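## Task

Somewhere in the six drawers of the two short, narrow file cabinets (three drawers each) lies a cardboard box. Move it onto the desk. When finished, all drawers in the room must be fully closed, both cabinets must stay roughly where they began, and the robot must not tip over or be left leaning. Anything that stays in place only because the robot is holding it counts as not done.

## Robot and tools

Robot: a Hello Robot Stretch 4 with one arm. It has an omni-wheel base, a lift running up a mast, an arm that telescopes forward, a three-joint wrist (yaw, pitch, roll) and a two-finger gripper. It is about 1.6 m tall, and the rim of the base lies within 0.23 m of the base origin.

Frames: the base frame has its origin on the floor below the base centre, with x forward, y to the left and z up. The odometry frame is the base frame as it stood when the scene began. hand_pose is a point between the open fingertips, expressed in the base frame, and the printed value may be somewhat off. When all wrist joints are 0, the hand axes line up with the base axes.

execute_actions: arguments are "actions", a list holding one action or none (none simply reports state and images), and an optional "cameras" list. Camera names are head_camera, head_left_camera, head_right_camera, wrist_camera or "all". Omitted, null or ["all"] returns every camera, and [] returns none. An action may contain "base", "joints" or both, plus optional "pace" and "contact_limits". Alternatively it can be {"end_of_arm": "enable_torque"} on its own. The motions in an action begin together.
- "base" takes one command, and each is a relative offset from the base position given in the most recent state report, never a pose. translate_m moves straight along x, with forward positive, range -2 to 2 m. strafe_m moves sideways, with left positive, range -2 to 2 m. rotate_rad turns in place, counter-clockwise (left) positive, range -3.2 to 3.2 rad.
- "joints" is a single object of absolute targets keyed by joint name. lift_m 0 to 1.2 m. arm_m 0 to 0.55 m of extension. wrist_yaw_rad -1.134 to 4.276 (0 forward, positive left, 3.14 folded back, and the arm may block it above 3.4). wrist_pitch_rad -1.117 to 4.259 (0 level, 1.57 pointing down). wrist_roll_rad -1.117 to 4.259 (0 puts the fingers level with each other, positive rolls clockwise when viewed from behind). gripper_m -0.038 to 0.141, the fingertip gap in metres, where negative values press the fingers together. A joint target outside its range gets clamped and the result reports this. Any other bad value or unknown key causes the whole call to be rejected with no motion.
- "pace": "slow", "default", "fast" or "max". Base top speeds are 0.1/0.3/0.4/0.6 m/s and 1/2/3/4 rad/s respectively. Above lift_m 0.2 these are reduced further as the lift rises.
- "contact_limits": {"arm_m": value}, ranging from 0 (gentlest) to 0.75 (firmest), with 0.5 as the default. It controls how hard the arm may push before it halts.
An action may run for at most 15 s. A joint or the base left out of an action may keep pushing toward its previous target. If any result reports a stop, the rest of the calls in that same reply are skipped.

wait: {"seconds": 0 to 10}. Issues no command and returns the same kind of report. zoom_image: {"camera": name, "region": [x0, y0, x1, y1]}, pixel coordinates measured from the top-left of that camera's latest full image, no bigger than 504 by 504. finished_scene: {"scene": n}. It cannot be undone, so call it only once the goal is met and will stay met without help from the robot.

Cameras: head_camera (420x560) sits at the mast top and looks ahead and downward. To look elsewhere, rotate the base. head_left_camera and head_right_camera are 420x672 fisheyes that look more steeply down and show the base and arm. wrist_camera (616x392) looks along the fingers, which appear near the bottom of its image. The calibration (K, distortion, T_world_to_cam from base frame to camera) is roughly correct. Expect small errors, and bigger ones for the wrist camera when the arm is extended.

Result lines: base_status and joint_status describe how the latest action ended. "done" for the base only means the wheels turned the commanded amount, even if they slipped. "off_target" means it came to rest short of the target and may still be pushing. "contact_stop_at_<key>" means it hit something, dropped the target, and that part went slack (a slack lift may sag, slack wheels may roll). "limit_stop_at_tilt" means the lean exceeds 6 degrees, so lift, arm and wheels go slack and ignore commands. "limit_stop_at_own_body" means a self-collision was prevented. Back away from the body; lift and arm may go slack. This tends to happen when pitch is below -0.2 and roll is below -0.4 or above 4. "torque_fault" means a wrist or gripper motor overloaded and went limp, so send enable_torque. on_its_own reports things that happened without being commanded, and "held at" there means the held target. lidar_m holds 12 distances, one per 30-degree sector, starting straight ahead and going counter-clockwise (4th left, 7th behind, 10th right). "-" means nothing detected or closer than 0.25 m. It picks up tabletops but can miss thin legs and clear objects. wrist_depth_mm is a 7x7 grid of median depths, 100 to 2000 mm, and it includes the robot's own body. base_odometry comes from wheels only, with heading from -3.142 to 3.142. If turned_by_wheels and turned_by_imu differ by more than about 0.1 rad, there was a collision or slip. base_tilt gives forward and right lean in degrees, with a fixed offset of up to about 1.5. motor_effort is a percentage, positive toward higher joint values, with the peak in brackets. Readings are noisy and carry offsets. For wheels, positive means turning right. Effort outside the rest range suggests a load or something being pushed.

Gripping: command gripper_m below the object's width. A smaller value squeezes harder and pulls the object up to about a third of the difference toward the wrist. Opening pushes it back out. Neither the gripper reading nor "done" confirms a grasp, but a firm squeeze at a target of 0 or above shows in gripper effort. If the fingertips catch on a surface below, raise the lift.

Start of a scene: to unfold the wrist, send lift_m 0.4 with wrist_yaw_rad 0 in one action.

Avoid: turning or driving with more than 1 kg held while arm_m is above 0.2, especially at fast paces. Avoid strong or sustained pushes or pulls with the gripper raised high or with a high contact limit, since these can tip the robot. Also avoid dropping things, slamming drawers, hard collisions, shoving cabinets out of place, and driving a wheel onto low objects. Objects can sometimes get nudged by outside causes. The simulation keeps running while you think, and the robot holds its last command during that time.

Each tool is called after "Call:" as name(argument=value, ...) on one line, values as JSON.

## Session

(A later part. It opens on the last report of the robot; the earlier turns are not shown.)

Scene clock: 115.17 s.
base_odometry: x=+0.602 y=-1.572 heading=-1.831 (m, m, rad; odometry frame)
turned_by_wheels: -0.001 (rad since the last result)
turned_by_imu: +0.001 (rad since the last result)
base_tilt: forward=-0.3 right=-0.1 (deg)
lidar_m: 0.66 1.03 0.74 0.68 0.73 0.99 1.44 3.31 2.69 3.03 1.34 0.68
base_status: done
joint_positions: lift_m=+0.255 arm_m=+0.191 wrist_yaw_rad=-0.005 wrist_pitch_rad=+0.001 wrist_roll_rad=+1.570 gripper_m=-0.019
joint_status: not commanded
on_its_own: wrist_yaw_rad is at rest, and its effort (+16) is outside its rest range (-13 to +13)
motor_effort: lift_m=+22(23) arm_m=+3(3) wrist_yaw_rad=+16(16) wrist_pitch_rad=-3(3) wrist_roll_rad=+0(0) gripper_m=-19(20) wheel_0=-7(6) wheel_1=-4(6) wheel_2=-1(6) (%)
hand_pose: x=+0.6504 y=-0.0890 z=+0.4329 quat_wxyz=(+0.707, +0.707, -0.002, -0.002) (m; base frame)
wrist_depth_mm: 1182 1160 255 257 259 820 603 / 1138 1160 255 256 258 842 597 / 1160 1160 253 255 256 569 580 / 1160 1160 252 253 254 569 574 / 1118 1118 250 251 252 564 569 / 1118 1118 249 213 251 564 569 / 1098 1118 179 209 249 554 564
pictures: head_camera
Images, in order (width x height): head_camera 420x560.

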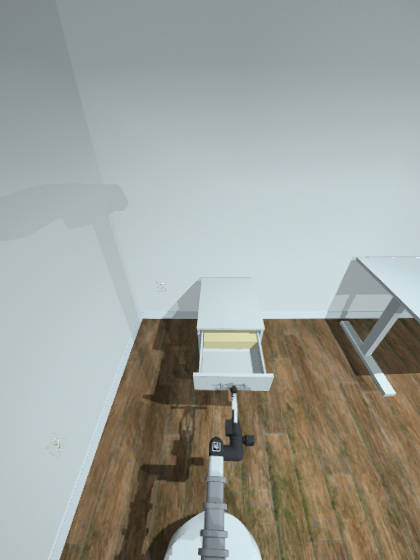

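Call:
execute_actions(actions=[{"base":{"translate_m":0.305},"pace":"slow"}], cameras=[])

Call:
execute_actions(actions=[{"joints":{"gripper_m":0.08}}], cameras=[])

Call:
execute_actions(actions=[{"joints":{"arm_m":0.11}}], cameras=[])

Call:
execute_actions(actions=[{"joints":{"lift_m":0.103}}], cameras=[])

Call:
execute_actions(actions=[{"joints":{"arm_m":0.188},"contact_limits":{"arm_m":0.15}}], cameras=[])

Call:
execute_actions(actions=[{"joints":{"gripper_m":-0.02}}], cameras=[])

Call:
execute_actions(actions=[{"base":{"translate_m":-0.3},"pace":"slow"}], cameras=["head_camera"])

Call:
zoom_image(camera="head_camera", region=[170,300,290,420])

Scene clock: 123.77 s.
base_odometry: x=+0.523 y=-1.866 heading=-1.830 (m, m, rad; odometry frame)
turned_by_wheels: +0.001 (rad since the last result)
turned_by_imu: +0.003 (rad since the last result)
base_tilt: forward=-0.3 right=-0.1 (deg)
lidar_m: 0.64 1.05 0.75 0.69 0.74 1.01 1.75 3.63 2.80 2.10 1.18 0.69
base_status: done
joint_positions: lift_m=+0.255 arm_m=+0.191 wrist_yaw_rad=+0.002 wrist_pitch_rad=+0.001 wrist_roll_rad=+1.570 gripper_m=-0.019
joint_status: not commanded
motor_effort: lift_m=+22(22) arm_m=+3(3) wrist_yaw_rad=-5(16) wrist_pitch_rad=-2(3) wrist_roll_rad=+0(0) gripper_m=-16(16) wheel_0=+5(6) wheel_1=+3(7) wheel_2=-2(7) (%)
hand_pose: x=+0.6511 y=-0.0868 z=+0.4329 quat_wxyz=(+0.707, +0.707, +0.001, +0.001) (m; base frame)
wrist_depth_mm: 831 842 254 255 257 257 - / 842 831 253 254 255 257 258 / 820 831 251 253 254 255 256 / 820 820 248 251 252 254 224 / 820 820 249 250 252 253 226 / 809 809 247 208 251 251 253 / 809 809 180 206 248 250 -
pictures: none
No camera images: the call's "cameras" was empty. Leave "cameras" out to get every camera's image.

Scene clock: 125.50 s.
base_odometry: x=+0.523 y=-1.866 heading=-1.831 (m, m, rad; odometry frame)
turned_by_wheels: +0.000 (rad since the last result)
turned_by_imu: +0.000 (rad since the last result)
base_tilt: forward=-0.3 right=-0.1 (deg)
lidar_m: 0.63 1.07 0.75 0.70 0.75 1.01 1.76 3.62 2.82 2.10 1.18 0.70
base_status: not commanded
joint_positions: lift_m=+0.255 arm_m=+0.191 wrist_yaw_rad=+0.000 wrist_pitch_rad=+0.002 wrist_roll_rad=+1.570 gripper_m=+0.080
joint_status: all done
motor_effort: lift_m=+22(22) arm_m=+3(3) wrist_yaw_rad=+0(5) wrist_pitch_rad=-6(6) wrist_roll_rad=-1(0) gripper_m=-4(16) wheel_0=+3(5) wheel_1=+2(3) wheel_2=-2(2) (%)
hand_pose: x=+0.6509 y=-0.0873 z=+0.4325 quat_wxyz=(+0.707, +0.707, +0.001, -0.001) (m; base frame)
wrist_depth_mm: 831 842 254 255 257 259 - / 842 842 254 254 256 258 259 / 820 831 251 253 255 256 257 / 820 820 250 251 253 255 224 / 809 809 249 250 253 253 224 / 809 809 219 249 219 252 239 / 809 798 246 156 249 251 -
pictures: none
No camera images: the call's "cameras" was empty. Leave "cameras" out to get every camera's image.

Scene clock: 126.70 s.
base_odometry: x=+0.523 y=-1.866 heading=-1.831 (m, m, rad; odometry frame)
turned_by_wheels: +0.000 (rad since the last result)
turned_by_imu: +0.000 (rad since the last result)
base_tilt: forward=-0.3 right=-0.1 (deg)
lidar_m: 0.62 1.08 0.75 0.70 0.75 0.99 1.75 3.64 2.81 2.11 1.17 0.69
base_status: not commanded
joint_positions: lift_m=+0.255 arm_m=+0.111 wrist_yaw_rad=+0.000 wrist_pitch_rad=+0.002 wrist_roll_rad=+1.570 gripper_m=+0.080
joint_status: all done
motor_effort: lift_m=+22(22) arm_m=-4(3) wrist_yaw_rad=+1(0) wrist_pitch_rad=-8(8) wrist_roll_rad=+0(0) gripper_m=-5(3) wheel_0=+3(3) wheel_1=+2(2) wheel_2=-2(2) (%)
hand_pose: x=+0.5702 y=-0.0874 z=+0.4324 quat_wxyz=(+0.707, +0.707, +0.001, -0.001) (m; base frame)
wrist_depth_mm: 917 904 931 931 931 759 564 / 904 917 336 336 342 342 342 / 904 917 332 336 336 340 343 / 891 904 330 330 336 336 338 / 891 891 329 332 334 336 336 / 891 891 218 330 218 332 334 / 878 891 327 156 330 320 334
pictures: none
No camera images: the call's "cameras" was empty. Leave "cameras" out to get every camera's image.

Scene clock: 128.40 s.
base_odometry: x=+0.523 y=-1.866 heading=-1.831 (m, m, rad; odometry frame)
turned_by_wheels: +0.000 (rad since the last result)
turned_by_imu: +0.001 (rad since the last result)
base_tilt: forward=-0.3 right=-0.1 (deg)
lidar_m: 0.62 1.06 0.75 0.69 0.72 1.01 1.74 3.64 2.80 2.10 1.19 0.69
base_status: not commanded
joint_positions: lift_m=+0.103 arm_m=+0.111 wrist_yaw_rad=+0.000 wrist_pitch_rad=+0.002 wrist_roll_rad=+1.570 gripper_m=+0.080
joint_status: all done
motor_effort: lift_m=+18(20) arm_m=-4(4) wrist_yaw_rad=+1(1) wrist_pitch_rad=-8(8) wrist_roll_rad=+0(0) gripper_m=-1(2) wheel_0=+3(2) wheel_1=+2(2) wheel_2=-2(2) (%)
hand_pose: x=+0.5702 y=-0.0874 z=+0.2808 quat_wxyz=(+0.707, +0.707, +0.001, -0.001) (m; base frame)
wrist_depth_mm: 917 931 931 931 878 488 384 / 330 332 334 338 340 342 368 / 329 332 334 334 338 340 343 / 327 329 332 332 334 338 353 / 325 325 329 330 332 336 338 / 324 325 219 329 218 334 336 / 322 322 325 156 329 322 332
pictures: none
No camera images: the call's "cameras" was empty. Leave "cameras" out to get every camera's image.

Scene clock: 129.57 s.
base_odometry: x=+0.523 y=-1.866 heading=-1.831 (m, m, rad; odometry frame)
turned_by_wheels: +0.000 (rad since the last result)
turned_by_imu: +0.000 (rad since the last result)
base_tilt: forward=-0.3 right=-0.1 (deg)
lidar_m: 0.64 1.07 0.75 0.70 0.73 0.97 1.78 3.64 2.82 2.11 1.20 0.68
base_status: not commanded
joint_positions: lift_m=+0.103 arm_m=+0.187 wrist_yaw_rad=+0.000 wrist_pitch_rad=+0.002 wrist_roll_rad=+1.570 gripper_m=+0.080
joint_status: all done
motor_effort: lift_m=+18(18) arm_m=+4(9) wrist_yaw_rad=+1(2) wrist_pitch_rad=-7(8) wrist_roll_rad=+0(0) gripper_m=+0(3) wheel_0=+2(3) wheel_1=+2(1) wheel_2=-2(2) (%)
contact_limits: arm_m 0.15
hand_pose: x=+0.6466 y=-0.0874 z=+0.2808 quat_wxyz=(+0.707, +0.707, +0.001, -0.001) (m; base frame)
wrist_depth_mm: 255 257 258 262 263 264 - / 254 255 257 258 260 263 264 / 253 255 256 258 259 260 262 / 252 253 255 255 258 259 228 / 250 251 254 254 257 257 228 / 248 250 218 254 219 256 229 / 246 249 250 156 253 256 -
pictures: none
No camera images: the call's "cameras" was empty. Leave "cameras" out to get every camera's image.

Scene clock: 131.30 s.
base_odometry: x=+0.523 y=-1.866 heading=-1.831 (m, m, rad; odometry frame)
turned_by_wheels: +0.000 (rad since the last result)
turned_by_imu: +0.001 (rad since the last result)
base_tilt: forward=-0.3 right=-0.1 (deg)
lidar_m: 0.62 1.03 0.76 0.69 0.73 1.00 1.74 3.62 2.82 2.11 1.17 0.70
base_status: not commanded
joint_positions: lift_m=+0.103 arm_m=+0.187 wrist_yaw_rad=+0.001 wrist_pitch_rad=+0.003 wrist_roll_rad=+1.570 gripper_m=-0.019
joint_status: all done
motor_effort: lift_m=+18(18) arm_m=+4(5) wrist_yaw_rad=-1(1) wrist_pitch_rad=-9(9) wrist_roll_rad=+0(0) gripper_m=-17(18) wheel_0=+3(3) wheel_1=+1(1) wheel_2=-1(2) (%)
hand_pose: x=+0.6469 y=-0.0872 z=+0.2807 quat_wxyz=(+0.707, +0.707, +0.001, -0.001) (m; base frame)
wrist_depth_mm: 255 257 254 255 257 264 - / 254 255 253 255 256 263 264 / 253 254 252 253 255 259 262 / 251 253 251 252 254 259 229 / 249 252 249 251 253 258 229 / 248 251 248 212 250 256 228 / 232 248 179 215 249 255 -
pictures: none
No camera images: the call's "cameras" was empty. Leave "cameras" out to get every camera's image.

Scene clock: 135.60 s.
base_odometry: x=+0.601 y=-1.577 heading=-1.832 (m, m, rad; odometry frame)
turned_by_wheels: -0.001 (rad since the last result)
turned_by_imu: +0.000 (rad since the last result)
base_tilt: forward=-0.3 right=-0.1 (deg)
lidar_m: 0.61 1.02 0.71 0.68 0.72 0.99 1.46 3.29 2.70 3.05 1.34 0.69
base_status: done
joint_positions: lift_m=+0.103 arm_m=+0.187 wrist_yaw_rad=-0.006 wrist_pitch_rad=+0.003 wrist_roll_rad=+1.570 gripper_m=-0.019
joint_status: not commanded
on_its_own: wrist_yaw_rad is at rest, and its effort (+18) is outside its rest range (-13 to +13)
motor_effort: lift_m=+18(18) arm_m=+3(3) wrist_yaw_rad=+18(18) wrist_pitch_rad=-8(9) wrist_roll_rad=+0(0) gripper_m=-18(17) wheel_0=-7(7) wheel_1=-4(5) wheel_2=-3(8) (%)
hand_pose: x=+0.6463 y=-0.0891 z=+0.2807 quat_wxyz=(+0.707, +0.707, -0.001, -0.003) (m; base frame)
wrist_depth_mm: 1160 1160 256 257 259 525 384 / 1160 1138 254 256 256 539 392 / 1138 1160 253 254 255 549 399 / 1138 1138 252 252 253 554 402 / 1118 1138 249 249 253 569 410 / 1098 1118 247 211 249 559 407 / 1098 1118 179 214 248 459 404
pictures: head_camera
Images, in order (width x height): head_camera 420x560.

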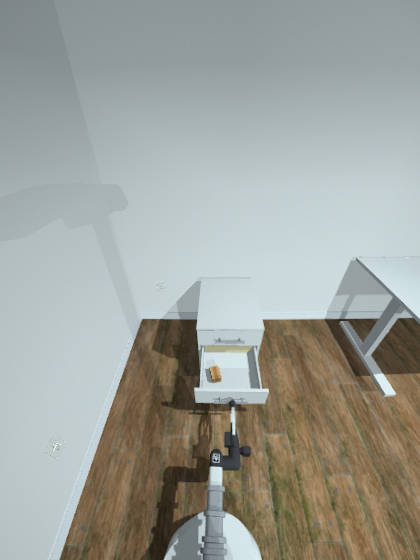

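Region (170, 300, 290, 420) of head_camera's 420x560 image, scaled by 4.200, with more detail than that image has.

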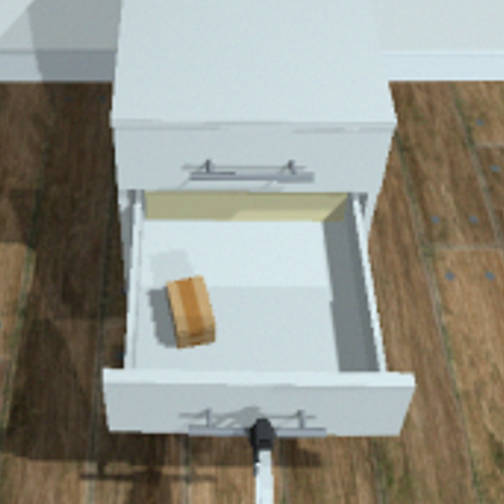

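Call:
execute_actions(actions=[{"joints":{"gripper_m":0.08}}], cameras=[])

Call:
execute_actions(actions=[{"joints":{"arm_m":0.1}}], cameras=[])

Call:
execute_actions(actions=[{"base":{"strafe_m":0.09},"joints":{"lift_m":0.6,"wrist_pitch_rad":1.57,"wrist_roll_rad":-0.2,"gripper_m":0.1}}], cameras=[])

Call:
execute_actions(actions=[{"base":{"translate_m":0.2},"joints":{"arm_m":0.47}}], cameras=["wrist_camera"])

Scene clock: 140.17 s.
base_odometry: x=+0.601 y=-1.577 heading=-1.831 (m, m, rad; odometry frame)
turned_by_wheels: +0.001 (rad since the last result)
turned_by_imu: +0.003 (rad since the last result)
base_tilt: forward=-0.3 right=-0.1 (deg)
lidar_m: 0.66 1.06 0.73 0.69 0.73 1.00 1.45 3.32 2.69 3.04 1.34 0.68
base_status: not commanded
joint_positions: lift_m=+0.103 arm_m=+0.187 wrist_yaw_rad=+0.000 wrist_pitch_rad=+0.003 wrist_roll_rad=+1.570 gripper_m=+0.080
joint_status: all done
motor_effort: lift_m=+18(18) arm_m=+4(3) wrist_yaw_rad=+2(19) wrist_pitch_rad=-9(9) wrist_roll_rad=+0(1) gripper_m=+2(16) wheel_0=-2(7) wheel_1=-2(4) wheel_2=-1(3) (%)
hand_pose: x=+0.6468 y=-0.0875 z=+0.2807 quat_wxyz=(+0.707, +0.707, +0.001, -0.001) (m; base frame)
wrist_depth_mm: 1160 1138 260 263 264 525 384 / 1138 1138 259 260 263 539 392 / 1138 1138 258 258 262 549 399 / 1118 1138 256 257 259 559 404 / 1118 1118 255 255 257 564 410 / 1098 1118 219 254 218 564 407 / 1118 1118 251 156 255 488 404
pictures: none
No camera images: the call's "cameras" was empty. Leave "cameras" out to get every camera's image.

Scene clock: 141.40 s.
base_odometry: x=+0.601 y=-1.577 heading=-1.831 (m, m, rad; odometry frame)
turned_by_wheels: +0.000 (rad since the last result)
turned_by_imu: +0.000 (rad since the last result)
base_tilt: forward=-0.3 right=-0.1 (deg)
lidar_m: 0.64 1.04 0.72 0.69 0.72 0.98 1.43 3.31 2.71 3.03 1.32 0.70
base_status: not commanded
joint_positions: lift_m=+0.103 arm_m=+0.101 wrist_yaw_rad=+0.000 wrist_pitch_rad=+0.003 wrist_roll_rad=+1.570 gripper_m=+0.080
joint_status: all done
motor_effort: lift_m=+18(18) arm_m=-4(5) wrist_yaw_rad=+1(2) wrist_pitch_rad=-9(8) wrist_roll_rad=+0(0) gripper_m=+0(0) wheel_0=-3(3) wheel_1=-2(2) wheel_2=-1(1) (%)
hand_pose: x=+0.5602 y=-0.0874 z=+0.2807 quat_wxyz=(+0.707, +0.707, +0.001, -0.001) (m; base frame)
wrist_depth_mm: 1229 1255 1255 1255 931 530 387 / 1255 1229 349 349 809 539 394 / 1229 1229 347 347 654 554 402 / 1205 1229 345 343 627 564 397 / 1205 1229 609 343 647 564 407 / 1205 1205 219 342 218 569 407 / 1182 1182 338 156 640 492 407
pictures: none
No camera images: the call's "cameras" was empty. Leave "cameras" out to get every camera's image.

Scene clock: 144.33 s.
base_odometry: x=+0.688 y=-1.600 heading=-1.831 (m, m, rad; odometry frame)
turned_by_wheels: +0.000 (rad since the last result)
turned_by_imu: +0.001 (rad since the last result)
base_tilt: forward=-0.3 right=-0.1 (deg)
lidar_m: 0.66 0.91 0.63 0.60 0.62 0.85 1.43 3.29 2.78 3.13 1.41 0.65
base_status: done
joint_positions: lift_m=+0.600 arm_m=+0.101 wrist_yaw_rad=+0.000 wrist_pitch_rad=+1.570 wrist_roll_rad=-0.200 gripper_m=+0.100
joint_status: all done
motor_effort: lift_m=+23(24) arm_m=-4(4) wrist_yaw_rad=+2(1) wrist_pitch_rad=+0(5) wrist_roll_rad=-1(6) gripper_m=-2(4) wheel_0=+0(7) wheel_1=-2(7) wheel_2=+0(0) (%)
hand_pose: x=+0.2720 y=-0.0874 z=+0.4895 quat_wxyz=(+0.704, -0.070, +0.703, +0.070) (m; base frame)
wrist_depth_mm: 723 723 723 723 723 723 723 / 723 723 723 723 723 723 723 / 732 723 715 723 715 723 715 / 723 715 715 723 723 715 715 / 723 723 723 715 715 715 715 / 715 640 221 559 222 715 707 / 723 500 500 154 715 715 715
pictures: none
No camera images: the call's "cameras" was empty. Leave "cameras" out to get every camera's image.

Scene clock: 146.53 s.
base_odometry: x=+0.636 y=-1.793 heading=-1.831 (m, m, rad; odometry frame)
turned_by_wheels: +0.000 (rad since the last result)
turned_by_imu: +0.000 (rad since the last result)
base_tilt: forward=-0.3 right=-0.1 (deg)
lidar_m: 0.44 0.93 0.66 0.60 0.63 0.87 1.64 3.52 2.84 2.56 1.29 0.48
base_status: done
joint_positions: lift_m=+0.600 arm_m=+0.469 wrist_yaw_rad=+0.000 wrist_pitch_rad=+1.570 wrist_roll_rad=-0.200 gripper_m=+0.100
joint_status: all done
motor_effort: lift_m=+23(23) arm_m=+5(5) wrist_yaw_rad=+0(1) wrist_pitch_rad=-1(0) wrist_roll_rad=+0(2) gripper_m=-3(3) wheel_0=+0(9) wheel_1=+0(6) wheel_2=+0(11) (%)
hand_pose: x=+0.6404 y=-0.0874 z=+0.4895 quat_wxyz=(+0.704, -0.071, +0.703, +0.071) (m; base frame)
wrist_depth_mm: 723 213 194 194 193 193 - / 723 715 289 257 229 201 193 / 723 723 715 496 325 283 291 / 715 723 715 500 496 496 580 / 723 723 500 445 496 492 715 / 715 715 222 496 222 477 715 / 715 715 413 154 496 427 715
pictures: wrist_camera
camera_calibration (this result's frames):
wrist_camera: T_world_to_cam=[[0.17759, -0.984094, -0.0045198, -0.190558], [-0.983444, -0.177301, -0.0374396, 0.698529], [0.0360428, 0.0110939, -0.999289, 0.689517], [0, 0, 0, 1]] pos_world=[0.695953, -0.0713272, 0.714318]
Images, in order (width x height): wrist_camera 616x392.

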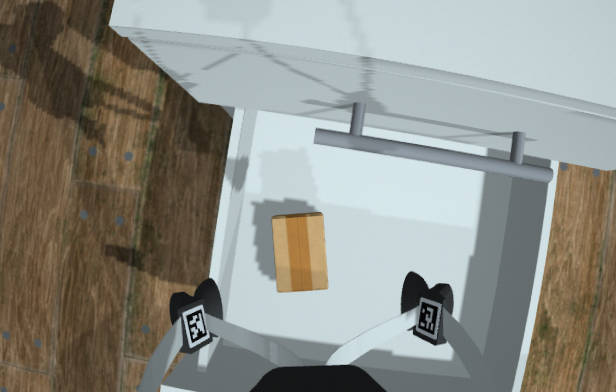

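Call:
execute_actions(actions=[{"base":{"strafe_m":0.012},"joints":{"gripper_m":0.09,"wrist_roll_rad":-0.25}}], cameras=[])

Call:
execute_actions(actions=[{"joints":{"lift_m":0.352}}], cameras=["wrist_camera"])

Call:
execute_actions(actions=[{"joints":{"gripper_m":0.025}}], cameras=[])

Call:
execute_actions(actions=[{"joints":{"lift_m":0.6}}], cameras=["wrist_camera"])

Call:
execute_actions(actions=[{"base":{"strafe_m":-1.7},"joints":{"lift_m":1.1,"arm_m":0.25}}], cameras=["head_camera","wrist_camera"])

Scene clock: 150.50 s.
base_odometry: x=+0.648 y=-1.796 heading=-1.831 (m, m, rad; odometry frame)
turned_by_wheels: +0.000 (rad since the last result)
turned_by_imu: +0.001 (rad since the last result)
base_tilt: forward=-0.3 right=-0.1 (deg)
lidar_m: 0.45 0.89 0.61 0.59 0.63 0.82 1.63 3.52 2.87 2.58 1.34 0.46
base_status: done
joint_positions: lift_m=+0.600 arm_m=+0.469 wrist_yaw_rad=+0.000 wrist_pitch_rad=+1.570 wrist_roll_rad=-0.250 gripper_m=+0.090
joint_status: all done
motor_effort: lift_m=+23(23) arm_m=+4(4) wrist_yaw_rad=+0(0) wrist_pitch_rad=-1(0) wrist_roll_rad=-1(4) gripper_m=+0(3) wheel_0=-1(7) wheel_1=+1(4) wheel_2=+0(3) (%)
hand_pose: x=+0.6404 y=-0.0874 z=+0.4895 quat_wxyz=(+0.702, -0.088, +0.701, +0.088) (m; base frame)
wrist_depth_mm: 723 723 198 194 194 193 - / 715 723 329 260 224 194 193 / 715 723 723 496 301 291 266 / 723 715 715 500 500 496 436 / 723 715 715 445 496 496 445 / 715 715 221 496 214 496 715 / 715 715 413 154 496 445 715
pictures: none
No camera images: the call's "cameras" was empty. Leave "cameras" out to get every camera's image.

Scene clock: 152.60 s.
base_odometry: x=+0.648 y=-1.796 heading=-1.831 (m, m, rad; odometry frame)
turned_by_wheels: +0.000 (rad since the last result)
turned_by_imu: +0.001 (rad since the last result)
base_tilt: forward=-0.3 right=-0.1 (deg)
lidar_m: 0.45 0.91 0.61 0.60 0.64 0.84 1.64 3.53 2.87 2.53 1.32 0.45
base_status: not commanded
joint_positions: lift_m=+0.352 arm_m=+0.469 wrist_yaw_rad=+0.000 wrist_pitch_rad=+1.570 wrist_roll_rad=-0.250 gripper_m=+0.090
joint_status: all done
motor_effort: lift_m=+18(24) arm_m=+5(5) wrist_yaw_rad=+1(0) wrist_pitch_rad=+0(1) wrist_roll_rad=-1(1) gripper_m=-1(4) wheel_0=-1(1) wheel_1=+1(1) wheel_2=+0(0) (%)
hand_pose: x=+0.6405 y=-0.0874 z=+0.2419 quat_wxyz=(+0.702, -0.088, +0.701, +0.088) (m; base frame)
wrist_depth_mm: 473 469 212 249 249 224 - / 469 466 236 249 249 249 249 / 469 466 249 249 249 248 249 / 469 190 249 248 248 248 248 / 469 190 249 198 247 248 247 / 466 188 213 198 197 247 247 / 469 164 248 154 247 247 -
pictures: wrist_camera
camera_calibration (this result's frames):
wrist_camera: T_world_to_cam=[[0.22629, -0.97405, -0.00446909, -0.222003], [-0.973415, -0.225971, -0.0374291, 0.678583], [0.0354479, 0.0128201, -0.999289, 0.44262], [0, 0, 0, 1]] pos_world=[0.695089, -0.0685762, 0.466712]
Images, in order (width x height): wrist_camera 616x392.

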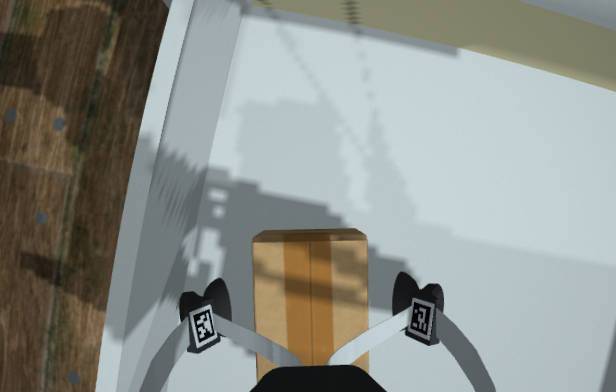

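Scene clock: 154.07 s.
base_odometry: x=+0.648 y=-1.796 heading=-1.831 (m, m, rad; odometry frame)
turned_by_wheels: +0.000 (rad since the last result)
turned_by_imu: +0.001 (rad since the last result)
base_tilt: forward=-0.3 right=-0.1 (deg)
lidar_m: 0.45 0.92 0.63 0.59 0.62 0.83 1.64 3.51 2.86 2.57 1.32 0.44
base_status: not commanded
joint_positions: lift_m=+0.352 arm_m=+0.469 wrist_yaw_rad=+0.000 wrist_pitch_rad=+1.570 wrist_roll_rad=-0.250 gripper_m=+0.025
joint_status: all done
motor_effort: lift_m=+18(18) arm_m=+4(4) wrist_yaw_rad=+1(1) wrist_pitch_rad=-1(0) wrist_roll_rad=-2(1) gripper_m=-16(17) wheel_0=-2(1) wheel_1=+1(1) wheel_2=+0(0) (%)
hand_pose: x=+0.6405 y=-0.0874 z=+0.2419 quat_wxyz=(+0.702, -0.088, +0.701, +0.088) (m; base frame)
wrist_depth_mm: 469 473 213 250 250 224 - / 473 469 236 250 249 249 248 / 466 469 249 249 249 248 249 / 473 190 248 248 248 247 248 / 466 190 249 187 247 248 247 / 466 187 204 187 187 247 247 / 469 163 218 186 247 246 -
pictures: none
No camera images: the call's "cameras" was empty. Leave "cameras" out to get every camera's image.

Scene clock: 156.17 s.
base_odometry: x=+0.648 y=-1.796 heading=-1.831 (m, m, rad; odometry frame)
turned_by_wheels: +0.000 (rad since the last result)
turned_by_imu: +0.001 (rad since the last result)
base_tilt: forward=-0.3 right=-0.1 (deg)
lidar_m: 0.45 0.90 0.62 0.59 0.61 0.84 1.62 3.51 2.85 2.55 1.32 0.46
base_status: not commanded
joint_positions: lift_m=+0.600 arm_m=+0.469 wrist_yaw_rad=+0.000 wrist_pitch_rad=+1.570 wrist_roll_rad=-0.250 gripper_m=+0.025
joint_status: all done
motor_effort: lift_m=+23(21) arm_m=+5(4) wrist_yaw_rad=+1(1) wrist_pitch_rad=+1(1) wrist_roll_rad=-1(1) gripper_m=-21(20) wheel_0=-2(1) wheel_1=+1(0) wheel_2=+0(0) (%)
hand_pose: x=+0.6404 y=-0.0874 z=+0.4895 quat_wxyz=(+0.702, -0.088, +0.701, +0.088) (m; base frame)
wrist_depth_mm: 723 723 199 193 193 193 - / 723 723 329 260 224 193 193 / 723 715 723 500 301 291 267 / 715 715 715 500 500 500 436 / 723 715 715 187 496 492 449 / 715 707 204 187 187 496 707 / 715 715 286 186 492 427 715
pictures: wrist_camera
camera_calibration (this result's frames):
wrist_camera: T_world_to_cam=[[0.226291, -0.97405, -0.00447286, -0.220895], [-0.973415, -0.225971, -0.0374128, 0.68784], [0.0354312, 0.0128201, -0.99929, 0.690014], [0, 0, 0, 1]] pos_world=[0.695092, -0.0685761, 0.71427]
Images, in order (width x height): wrist_camera 616x392.

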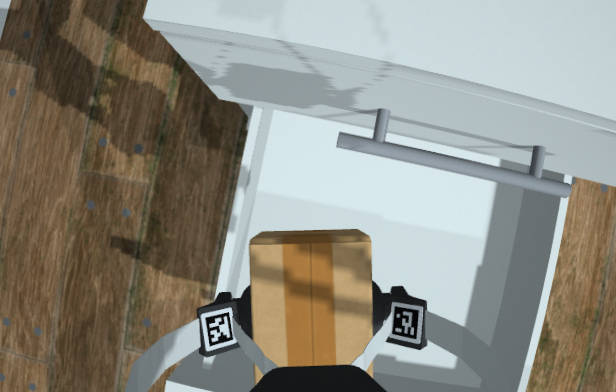

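Scene clock: 163.17 s.
base_odometry: x=-0.995 y=-1.358 heading=-1.831 (m, m, rad; odometry frame)
turned_by_wheels: +0.000 (rad since the last result)
turned_by_imu: +0.013 (rad since the last result)
base_tilt: forward=-0.3 right=-0.1 (deg)
lidar_m: 0.58 0.62 1.39 2.30 2.40 2.58 3.42 1.45 1.47 1.39 0.90 0.64
base_status: done
joint_positions: lift_m=+1.100 arm_m=+0.251 wrist_yaw_rad=+0.000 wrist_pitch_rad=+1.570 wrist_roll_rad=-0.250 gripper_m=+0.025
joint_status: all done
motor_effort: lift_m=+22(22) arm_m=-4(3) wrist_yaw_rad=+1(0) wrist_pitch_rad=-2(1) wrist_roll_rad=-1(1) gripper_m=-16(19) wheel_0=-2(8) wheel_1=+2(9) wheel_2=+0(2) (%)
hand_pose: x=+0.4219 y=-0.0874 z=+0.9896 quat_wxyz=(+0.702, -0.088, +0.701, +0.088) (m; base frame)
wrist_depth_mm: 500 496 500 500 500 496 496 / 1229 1229 500 496 496 496 496 / 1255 1229 1205 1255 1229 496 496 / 1205 1229 1229 1229 1229 1229 1229 / 1229 1229 1229 187 1229 1229 1229 / 1229 1229 204 186 187 1229 1229 / 1229 1229 991 186 1229 1229 1229
pictures: head_camera, wrist_camera
camera_calibration (this result's frames):
wrist_camera: T_world_to_cam=[[0.226055, -0.974104, -0.00452138, -0.169059], [-0.973478, -0.225737, -0.0372037, 0.493649], [0.0352196, 0.0128115, -0.999297, 1.19759], [0, 0, 0, 1]] pos_world=[0.476595, -0.0685894, 1.21435]
Images, in order (width x height): head_camera 420x560, wrist_camera 616x392.

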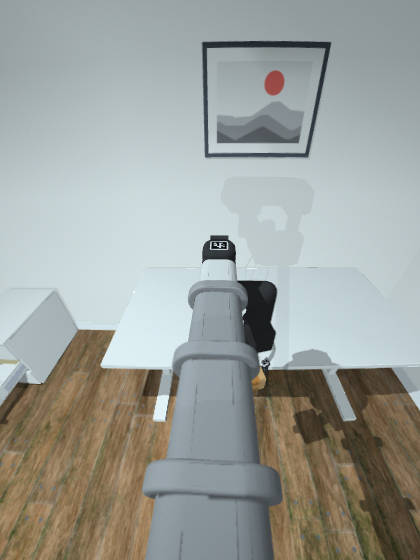

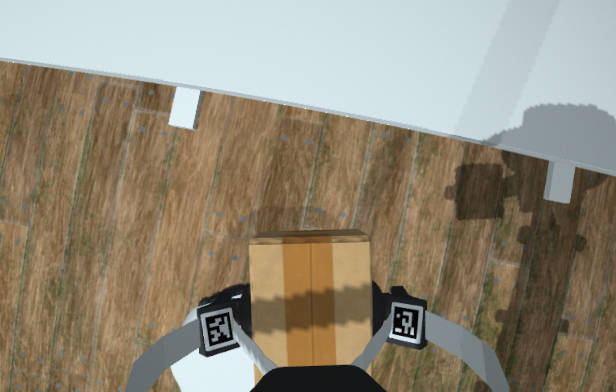

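Lower to lift 0.852.

Call:
execute_actions(actions=[{"base":{"translate_m":0.1},"joints":{"arm_m":0.545,"lift_m":0.95}}], cameras=[])

Call:
execute_actions(actions=[{"joints":{"lift_m":0.852},"pace":"slow"}], cameras=[])

Call:
execute_actions(actions=[{"joints":{"gripper_m":0.1}}], cameras=[])

Call:
execute_actions(actions=[{"joints":{"lift_m":0.95}}], cameras=["wrist_camera"])

Call:
execute_actions(actions=[{"base":{"translate_m":-0.3},"joints":{"arm_m":0}}], cameras=[])

Call:
execute_actions(actions=[{"base":{"strafe_m":1.6},"joints":{"lift_m":0.103,"wrist_pitch_rad":0,"wrist_roll_rad":1.57,"gripper_m":0.08}}], cameras=["wrist_camera"])

Scene clock: 169.57 s.
base_odometry: x=-1.021 y=-1.455 heading=-1.831 (m, m, rad; odometry frame)
turned_by_wheels: +0.000 (rad since the last result)
turned_by_imu: +0.002 (rad since the last result)
base_tilt: forward=-0.3 right=-0.1 (deg)
lidar_m: 0.46 0.51 0.68 1.46 2.40 2.59 3.53 1.55 1.49 1.41 0.73 0.53
base_status: done
joint_positions: lift_m=+0.950 arm_m=+0.544 wrist_yaw_rad=+0.000 wrist_pitch_rad=+1.570 wrist_roll_rad=-0.250 gripper_m=+0.025
joint_status: all done
motor_effort: lift_m=+18(19) arm_m=+4(1) wrist_yaw_rad=+1(0) wrist_pitch_rad=+0(0) wrist_roll_rad=-1(1) gripper_m=-19(14) wheel_0=+0(6) wheel_1=+0(7) wheel_2=+0(8) (%)
hand_pose: x=+0.7154 y=-0.0874 z=+0.8399 quat_wxyz=(+0.702, -0.088, +0.701, +0.088) (m; base frame)
wrist_depth_mm: 345 345 345 347 343 345 345 / 347 347 345 347 345 345 345 / 345 345 343 345 345 343 343 / 345 345 343 343 343 345 342 / 343 343 343 186 342 342 342 / 343 343 204 186 187 342 342 / 342 342 342 186 342 340 340
pictures: none
No camera images: the call's "cameras" was empty. Leave "cameras" out to get every camera's image.

Scene clock: 171.27 s.
base_odometry: x=-1.021 y=-1.455 heading=-1.831 (m, m, rad; odometry frame)
turned_by_wheels: +0.000 (rad since the last result)
turned_by_imu: +0.001 (rad since the last result)
base_tilt: forward=-0.3 right=-0.1 (deg)
lidar_m: 0.48 0.51 0.66 1.46 2.39 2.56 3.52 1.54 1.49 1.39 0.71 0.52
base_status: not commanded
joint_positions: lift_m=+0.852 arm_m=+0.544 wrist_yaw_rad=+0.000 wrist_pitch_rad=+1.570 wrist_roll_rad=-0.250 gripper_m=+0.025
joint_status: all done
motor_effort: lift_m=+18(19) arm_m=+5(5) wrist_yaw_rad=+0(0) wrist_pitch_rad=+0(1) wrist_roll_rad=-1(1) gripper_m=-18(15) wheel_0=-1(0) wheel_1=+0(0) wheel_2=+0(0) (%)
hand_pose: x=+0.7154 y=-0.0874 z=+0.7419 quat_wxyz=(+0.702, -0.088, +0.701, +0.088) (m; base frame)
wrist_depth_mm: 247 247 247 247 246 246 - / 247 246 246 246 245 245 246 / 247 246 246 245 245 245 245 / 246 245 246 246 245 244 245 / 245 245 245 187 244 243 244 / 245 244 204 186 187 244 243 / 245 244 216 186 243 243 -
pictures: none
No camera images: the call's "cameras" was empty. Leave "cameras" out to get every camera's image.

Scene clock: 172.83 s.
base_odometry: x=-1.021 y=-1.455 heading=-1.831 (m, m, rad; odometry frame)
turned_by_wheels: +0.000 (rad since the last result)
turned_by_imu: +0.001 (rad since the last result)
base_tilt: forward=-0.3 right=-0.1 (deg)
lidar_m: 0.45 0.50 0.67 1.46 2.40 2.53 3.52 1.53 1.48 1.40 0.73 0.52
base_status: not commanded
joint_positions: lift_m=+0.852 arm_m=+0.544 wrist_yaw_rad=+0.000 wrist_pitch_rad=+1.570 wrist_roll_rad=-0.250 gripper_m=+0.100
joint_status: all done
motor_effort: lift_m=+18(18) arm_m=+4(5) wrist_yaw_rad=+1(0) wrist_pitch_rad=-3(3) wrist_roll_rad=-1(1) gripper_m=+0(14) wheel_0=+0(1) wheel_1=+0(0) wheel_2=+0(0) (%)
hand_pose: x=+0.7153 y=-0.0874 z=+0.7419 quat_wxyz=(+0.702, -0.088, +0.701, +0.088) (m; base frame)
wrist_depth_mm: 247 247 248 247 246 247 - / 247 247 246 247 246 246 246 / 247 245 246 246 245 246 245 / 246 246 245 246 246 245 245 / 245 245 245 195 245 244 244 / 245 244 206 194 200 244 244 / 245 244 244 154 244 243 -
pictures: none
No camera images: the call's "cameras" was empty. Leave "cameras" out to get every camera's image.

Scene clock: 174.27 s.
base_odometry: x=-1.021 y=-1.455 heading=-1.831 (m, m, rad; odometry frame)
turned_by_wheels: +0.000 (rad since the last result)
turned_by_imu: +0.001 (rad since the last result)
base_tilt: forward=-0.3 right=+0.0 (deg)
lidar_m: 0.48 0.51 0.67 1.48 2.39 2.55 3.53 1.53 1.47 1.39 0.71 0.52
base_status: not commanded
joint_positions: lift_m=+0.950 arm_m=+0.544 wrist_yaw_rad=+0.000 wrist_pitch_rad=+1.570 wrist_roll_rad=-0.250 gripper_m=+0.100
joint_status: all done
motor_effort: lift_m=+23(18) arm_m=+4(4) wrist_yaw_rad=+1(1) wrist_pitch_rad=-2(2) wrist_roll_rad=-1(1) gripper_m=-2(1) wheel_0=+0(0) wheel_1=+0(0) wheel_2=-1(0) (%)
hand_pose: x=+0.7153 y=-0.0874 z=+0.8395 quat_wxyz=(+0.702, -0.088, +0.701, +0.088) (m; base frame)
wrist_depth_mm: 345 345 345 345 345 343 345 / 347 345 345 345 343 343 343 / 345 345 343 343 343 343 343 / 343 345 343 343 343 343 342 / 345 343 343 291 342 342 342 / 343 345 221 293 222 342 342 / 343 343 342 154 342 340 342
pictures: wrist_camera
camera_calibration (this result's frames):
wrist_camera: T_world_to_cam=[[0.226413, -0.974021, -0.00460699, -0.236232], [-0.973408, -0.226096, -0.0368349, 0.773261], [0.0348363, 0.0128244, -0.999311, 1.03758], [0, 0, 0, 1]] pos_world=[0.770039, -0.0685691, 1.06426]
Images, in order (width x height): wrist_camera 616x392.

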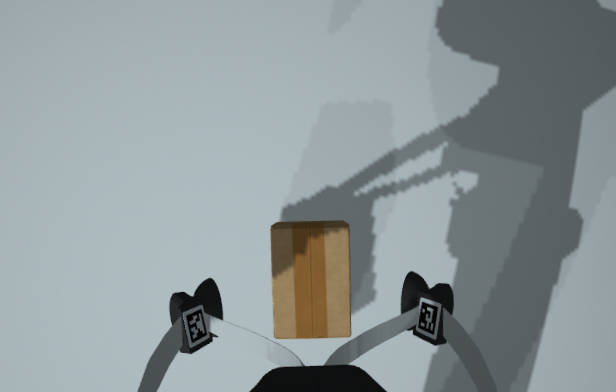

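Scene clock: 176.90 s.
base_odometry: x=-0.943 y=-1.165 heading=-1.832 (m, m, rad; odometry frame)
turned_by_wheels: +0.000 (rad since the last result)
turned_by_imu: +0.002 (rad since the last result)
base_tilt: forward=-0.3 right=-0.1 (deg)
lidar_m: 0.77 0.82 1.48 2.30 2.31 2.56 3.19 1.31 1.35 1.40 1.18 0.83
base_status: done
joint_positions: lift_m=+0.950 arm_m=+0.001 wrist_yaw_rad=+0.000 wrist_pitch_rad=+1.570 wrist_roll_rad=-0.250 gripper_m=+0.100
joint_status: all done
motor_effort: lift_m=+23(23) arm_m=-4(7) wrist_yaw_rad=+2(0) wrist_pitch_rad=-1(1) wrist_roll_rad=-1(1) gripper_m=-2(1) wheel_0=+0(6) wheel_1=-2(5) wheel_2=-1(9) (%)
hand_pose: x=+0.1718 y=-0.0874 z=+0.8395 quat_wxyz=(+0.702, -0.088, +0.701, +0.088) (m; base frame)
wrist_depth_mm: 1078 1078 1098 1098 1078 1078 1078 / 1078 1078 1078 1078 1078 1078 1078 / 1078 1078 1078 1078 1078 1098 1078 / 1078 1098 1078 1078 1078 1078 1060 / 1078 1078 854 866 1060 1078 1078 / 1078 1060 221 854 221 1078 1078 / 1078 1060 866 150 1060 1078 1078
pictures: none
No camera images: the call's "cameras" was empty. Leave "cameras" out to get every camera's image.

Scene clock: 183.57 s.
base_odometry: x=+0.602 y=-1.578 heading=-1.832 (m, m, rad; odometry frame)
turned_by_wheels: +0.000 (rad since the last result)
turned_by_imu: -0.004 (rad since the last result)
base_tilt: forward=-0.3 right=-0.1 (deg)
lidar_m: 0.63 1.04 0.72 0.69 0.72 1.00 1.45 3.32 2.68 3.03 1.35 0.69
base_status: done
joint_positions: lift_m=+0.103 arm_m=+0.001 wrist_yaw_rad=+0.000 wrist_pitch_rad=+0.003 wrist_roll_rad=+1.570 gripper_m=+0.080
joint_status: all done
motor_effort: lift_m=+18(20) arm_m=-4(4) wrist_yaw_rad=+1(1) wrist_pitch_rad=-9(14) wrist_roll_rad=+0(7) gripper_m=-3(4) wheel_0=+0(7) wheel_1=-1(10) wheel_2=-1(2) (%)
hand_pose: x=+0.4601 y=-0.0874 z=+0.2806 quat_wxyz=(+0.707, +0.707, +0.001, -0.001) (m; base frame)
wrist_depth_mm: 1336 1366 1336 1366 1008 530 387 / 1336 1308 1336 452 931 539 394 / 1336 1336 750 449 759 554 404 / 1308 1336 741 449 759 559 397 / 1308 1308 741 445 750 564 410 / 1336 1308 218 445 219 569 407 / 1308 1308 1308 156 904 492 410
pictures: wrist_camera
camera_calibration (this result's frames):
wrist_camera: T_world_to_cam=[[0.00172993, 0.020562, -0.999787, 0.288497], [0.0363893, 0.999125, 0.0206113, 0.13065], [0.999336, -0.0364172, 0.000980184, -0.240851], [0, 0, 0, 1]] pos_world=[0.235438, -0.145239, 0.285979]
Images, in order (width x height): wrist_camera 616x392.

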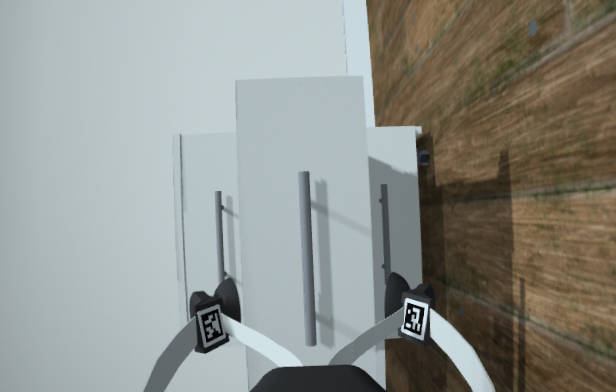

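Call:
execute_actions(actions=[{"joints":{"arm_m":0.505},"pace":"slow","contact_limits":{"arm_m":0.25}}], cameras=[])

Call:
execute_actions(actions=[{"joints":{"arm_m":0.42}}], cameras=["wrist_camera"])

Scene clock: 191.40 s.
base_odometry: x=+0.602 y=-1.577 heading=-1.832 (m, m, rad; odometry frame)
turned_by_wheels: +0.000 (rad since the last result)
turned_by_imu: +0.003 (rad since the last result)
base_tilt: forward=-0.3 right=-0.1 (deg)
lidar_m: 0.93 1.04 0.74 0.69 0.72 0.98 1.43 3.28 2.69 3.03 1.35 1.01
base_status: not commanded
joint_positions: lift_m=+0.103 arm_m=+0.504 wrist_yaw_rad=-0.003 wrist_pitch_rad=+0.000 wrist_roll_rad=+1.570 gripper_m=+0.080
joint_status: all done
motor_effort: lift_m=+18(18) arm_m=+8(7) wrist_yaw_rad=+8(8) wrist_pitch_rad=-1(10) wrist_roll_rad=+0(0) gripper_m=-1(0) wheel_0=+0(0) wheel_1=+0(1) wheel_2=-3(3) (%)
contact_limits: arm_m 0.25
hand_pose: x=+0.9627 y=-0.0881 z=+0.2814 quat_wxyz=(+0.707, +0.707, -0.001, -0.001) (m; base frame)
wrist_depth_mm: 246 247 248 250 251 253 - / 245 246 246 248 250 252 253 / 244 245 246 247 248 250 252 / 241 243 244 246 247 249 249 / 240 242 244 244 246 247 248 / 238 240 241 244 217 246 247 / 237 238 239 149 243 244 -
pictures: none
No camera images: the call's "cameras" was empty. Leave "cameras" out to get every camera's image.

Scene clock: 192.60 s.
base_odometry: x=+0.602 y=-1.577 heading=-1.832 (m, m, rad; odometry frame)
turned_by_wheels: +0.000 (rad since the last result)
turned_by_imu: +0.001 (rad since the last result)
base_tilt: forward=-0.3 right=-0.1 (deg)
lidar_m: 0.90 1.04 0.72 0.69 0.72 0.99 1.45 3.31 2.68 3.04 1.33 1.00
base_status: not commanded
joint_positions: lift_m=+0.103 arm_m=+0.421 wrist_yaw_rad=+0.000 wrist_pitch_rad=+0.002 wrist_roll_rad=+1.570 gripper_m=+0.080
joint_status: all done
motor_effort: lift_m=+18(18) arm_m=-4(11) wrist_yaw_rad=+1(8) wrist_pitch_rad=-7(6) wrist_roll_rad=+0(0) gripper_m=-1(1) wheel_0=+0(0) wheel_1=+0(0) wheel_2=-2(3) (%)
hand_pose: x=+0.8802 y=-0.0874 z=+0.2808 quat_wxyz=(+0.707, +0.707, +0.001, -0.001) (m; base frame)
wrist_depth_mm: 917 917 917 931 878 488 382 / 327 329 332 330 336 336 366 / 324 325 329 329 334 336 338 / 324 325 327 329 332 332 336 / 320 324 325 327 329 332 334 / 320 320 219 325 219 329 330 / 319 320 322 156 325 319 329
pictures: wrist_camera
camera_calibration (this result's frames):
wrist_camera: T_world_to_cam=[[0.00252411, 0.0205938, -0.999785, 0.287303], [0.036504, 0.99912, 0.0206722, 0.11528], [0.99933, -0.0365483, 0.00177014, -0.66083], [0, 0, 0, 1]] pos_world=[0.655454, -0.145247, 0.286028]
Images, in order (width x height): wrist_camera 616x392.

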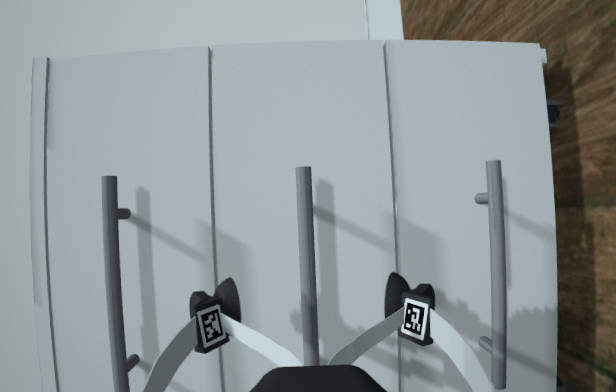

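Call:
finished_scene(scene=2)

The scene is finished: the task was done.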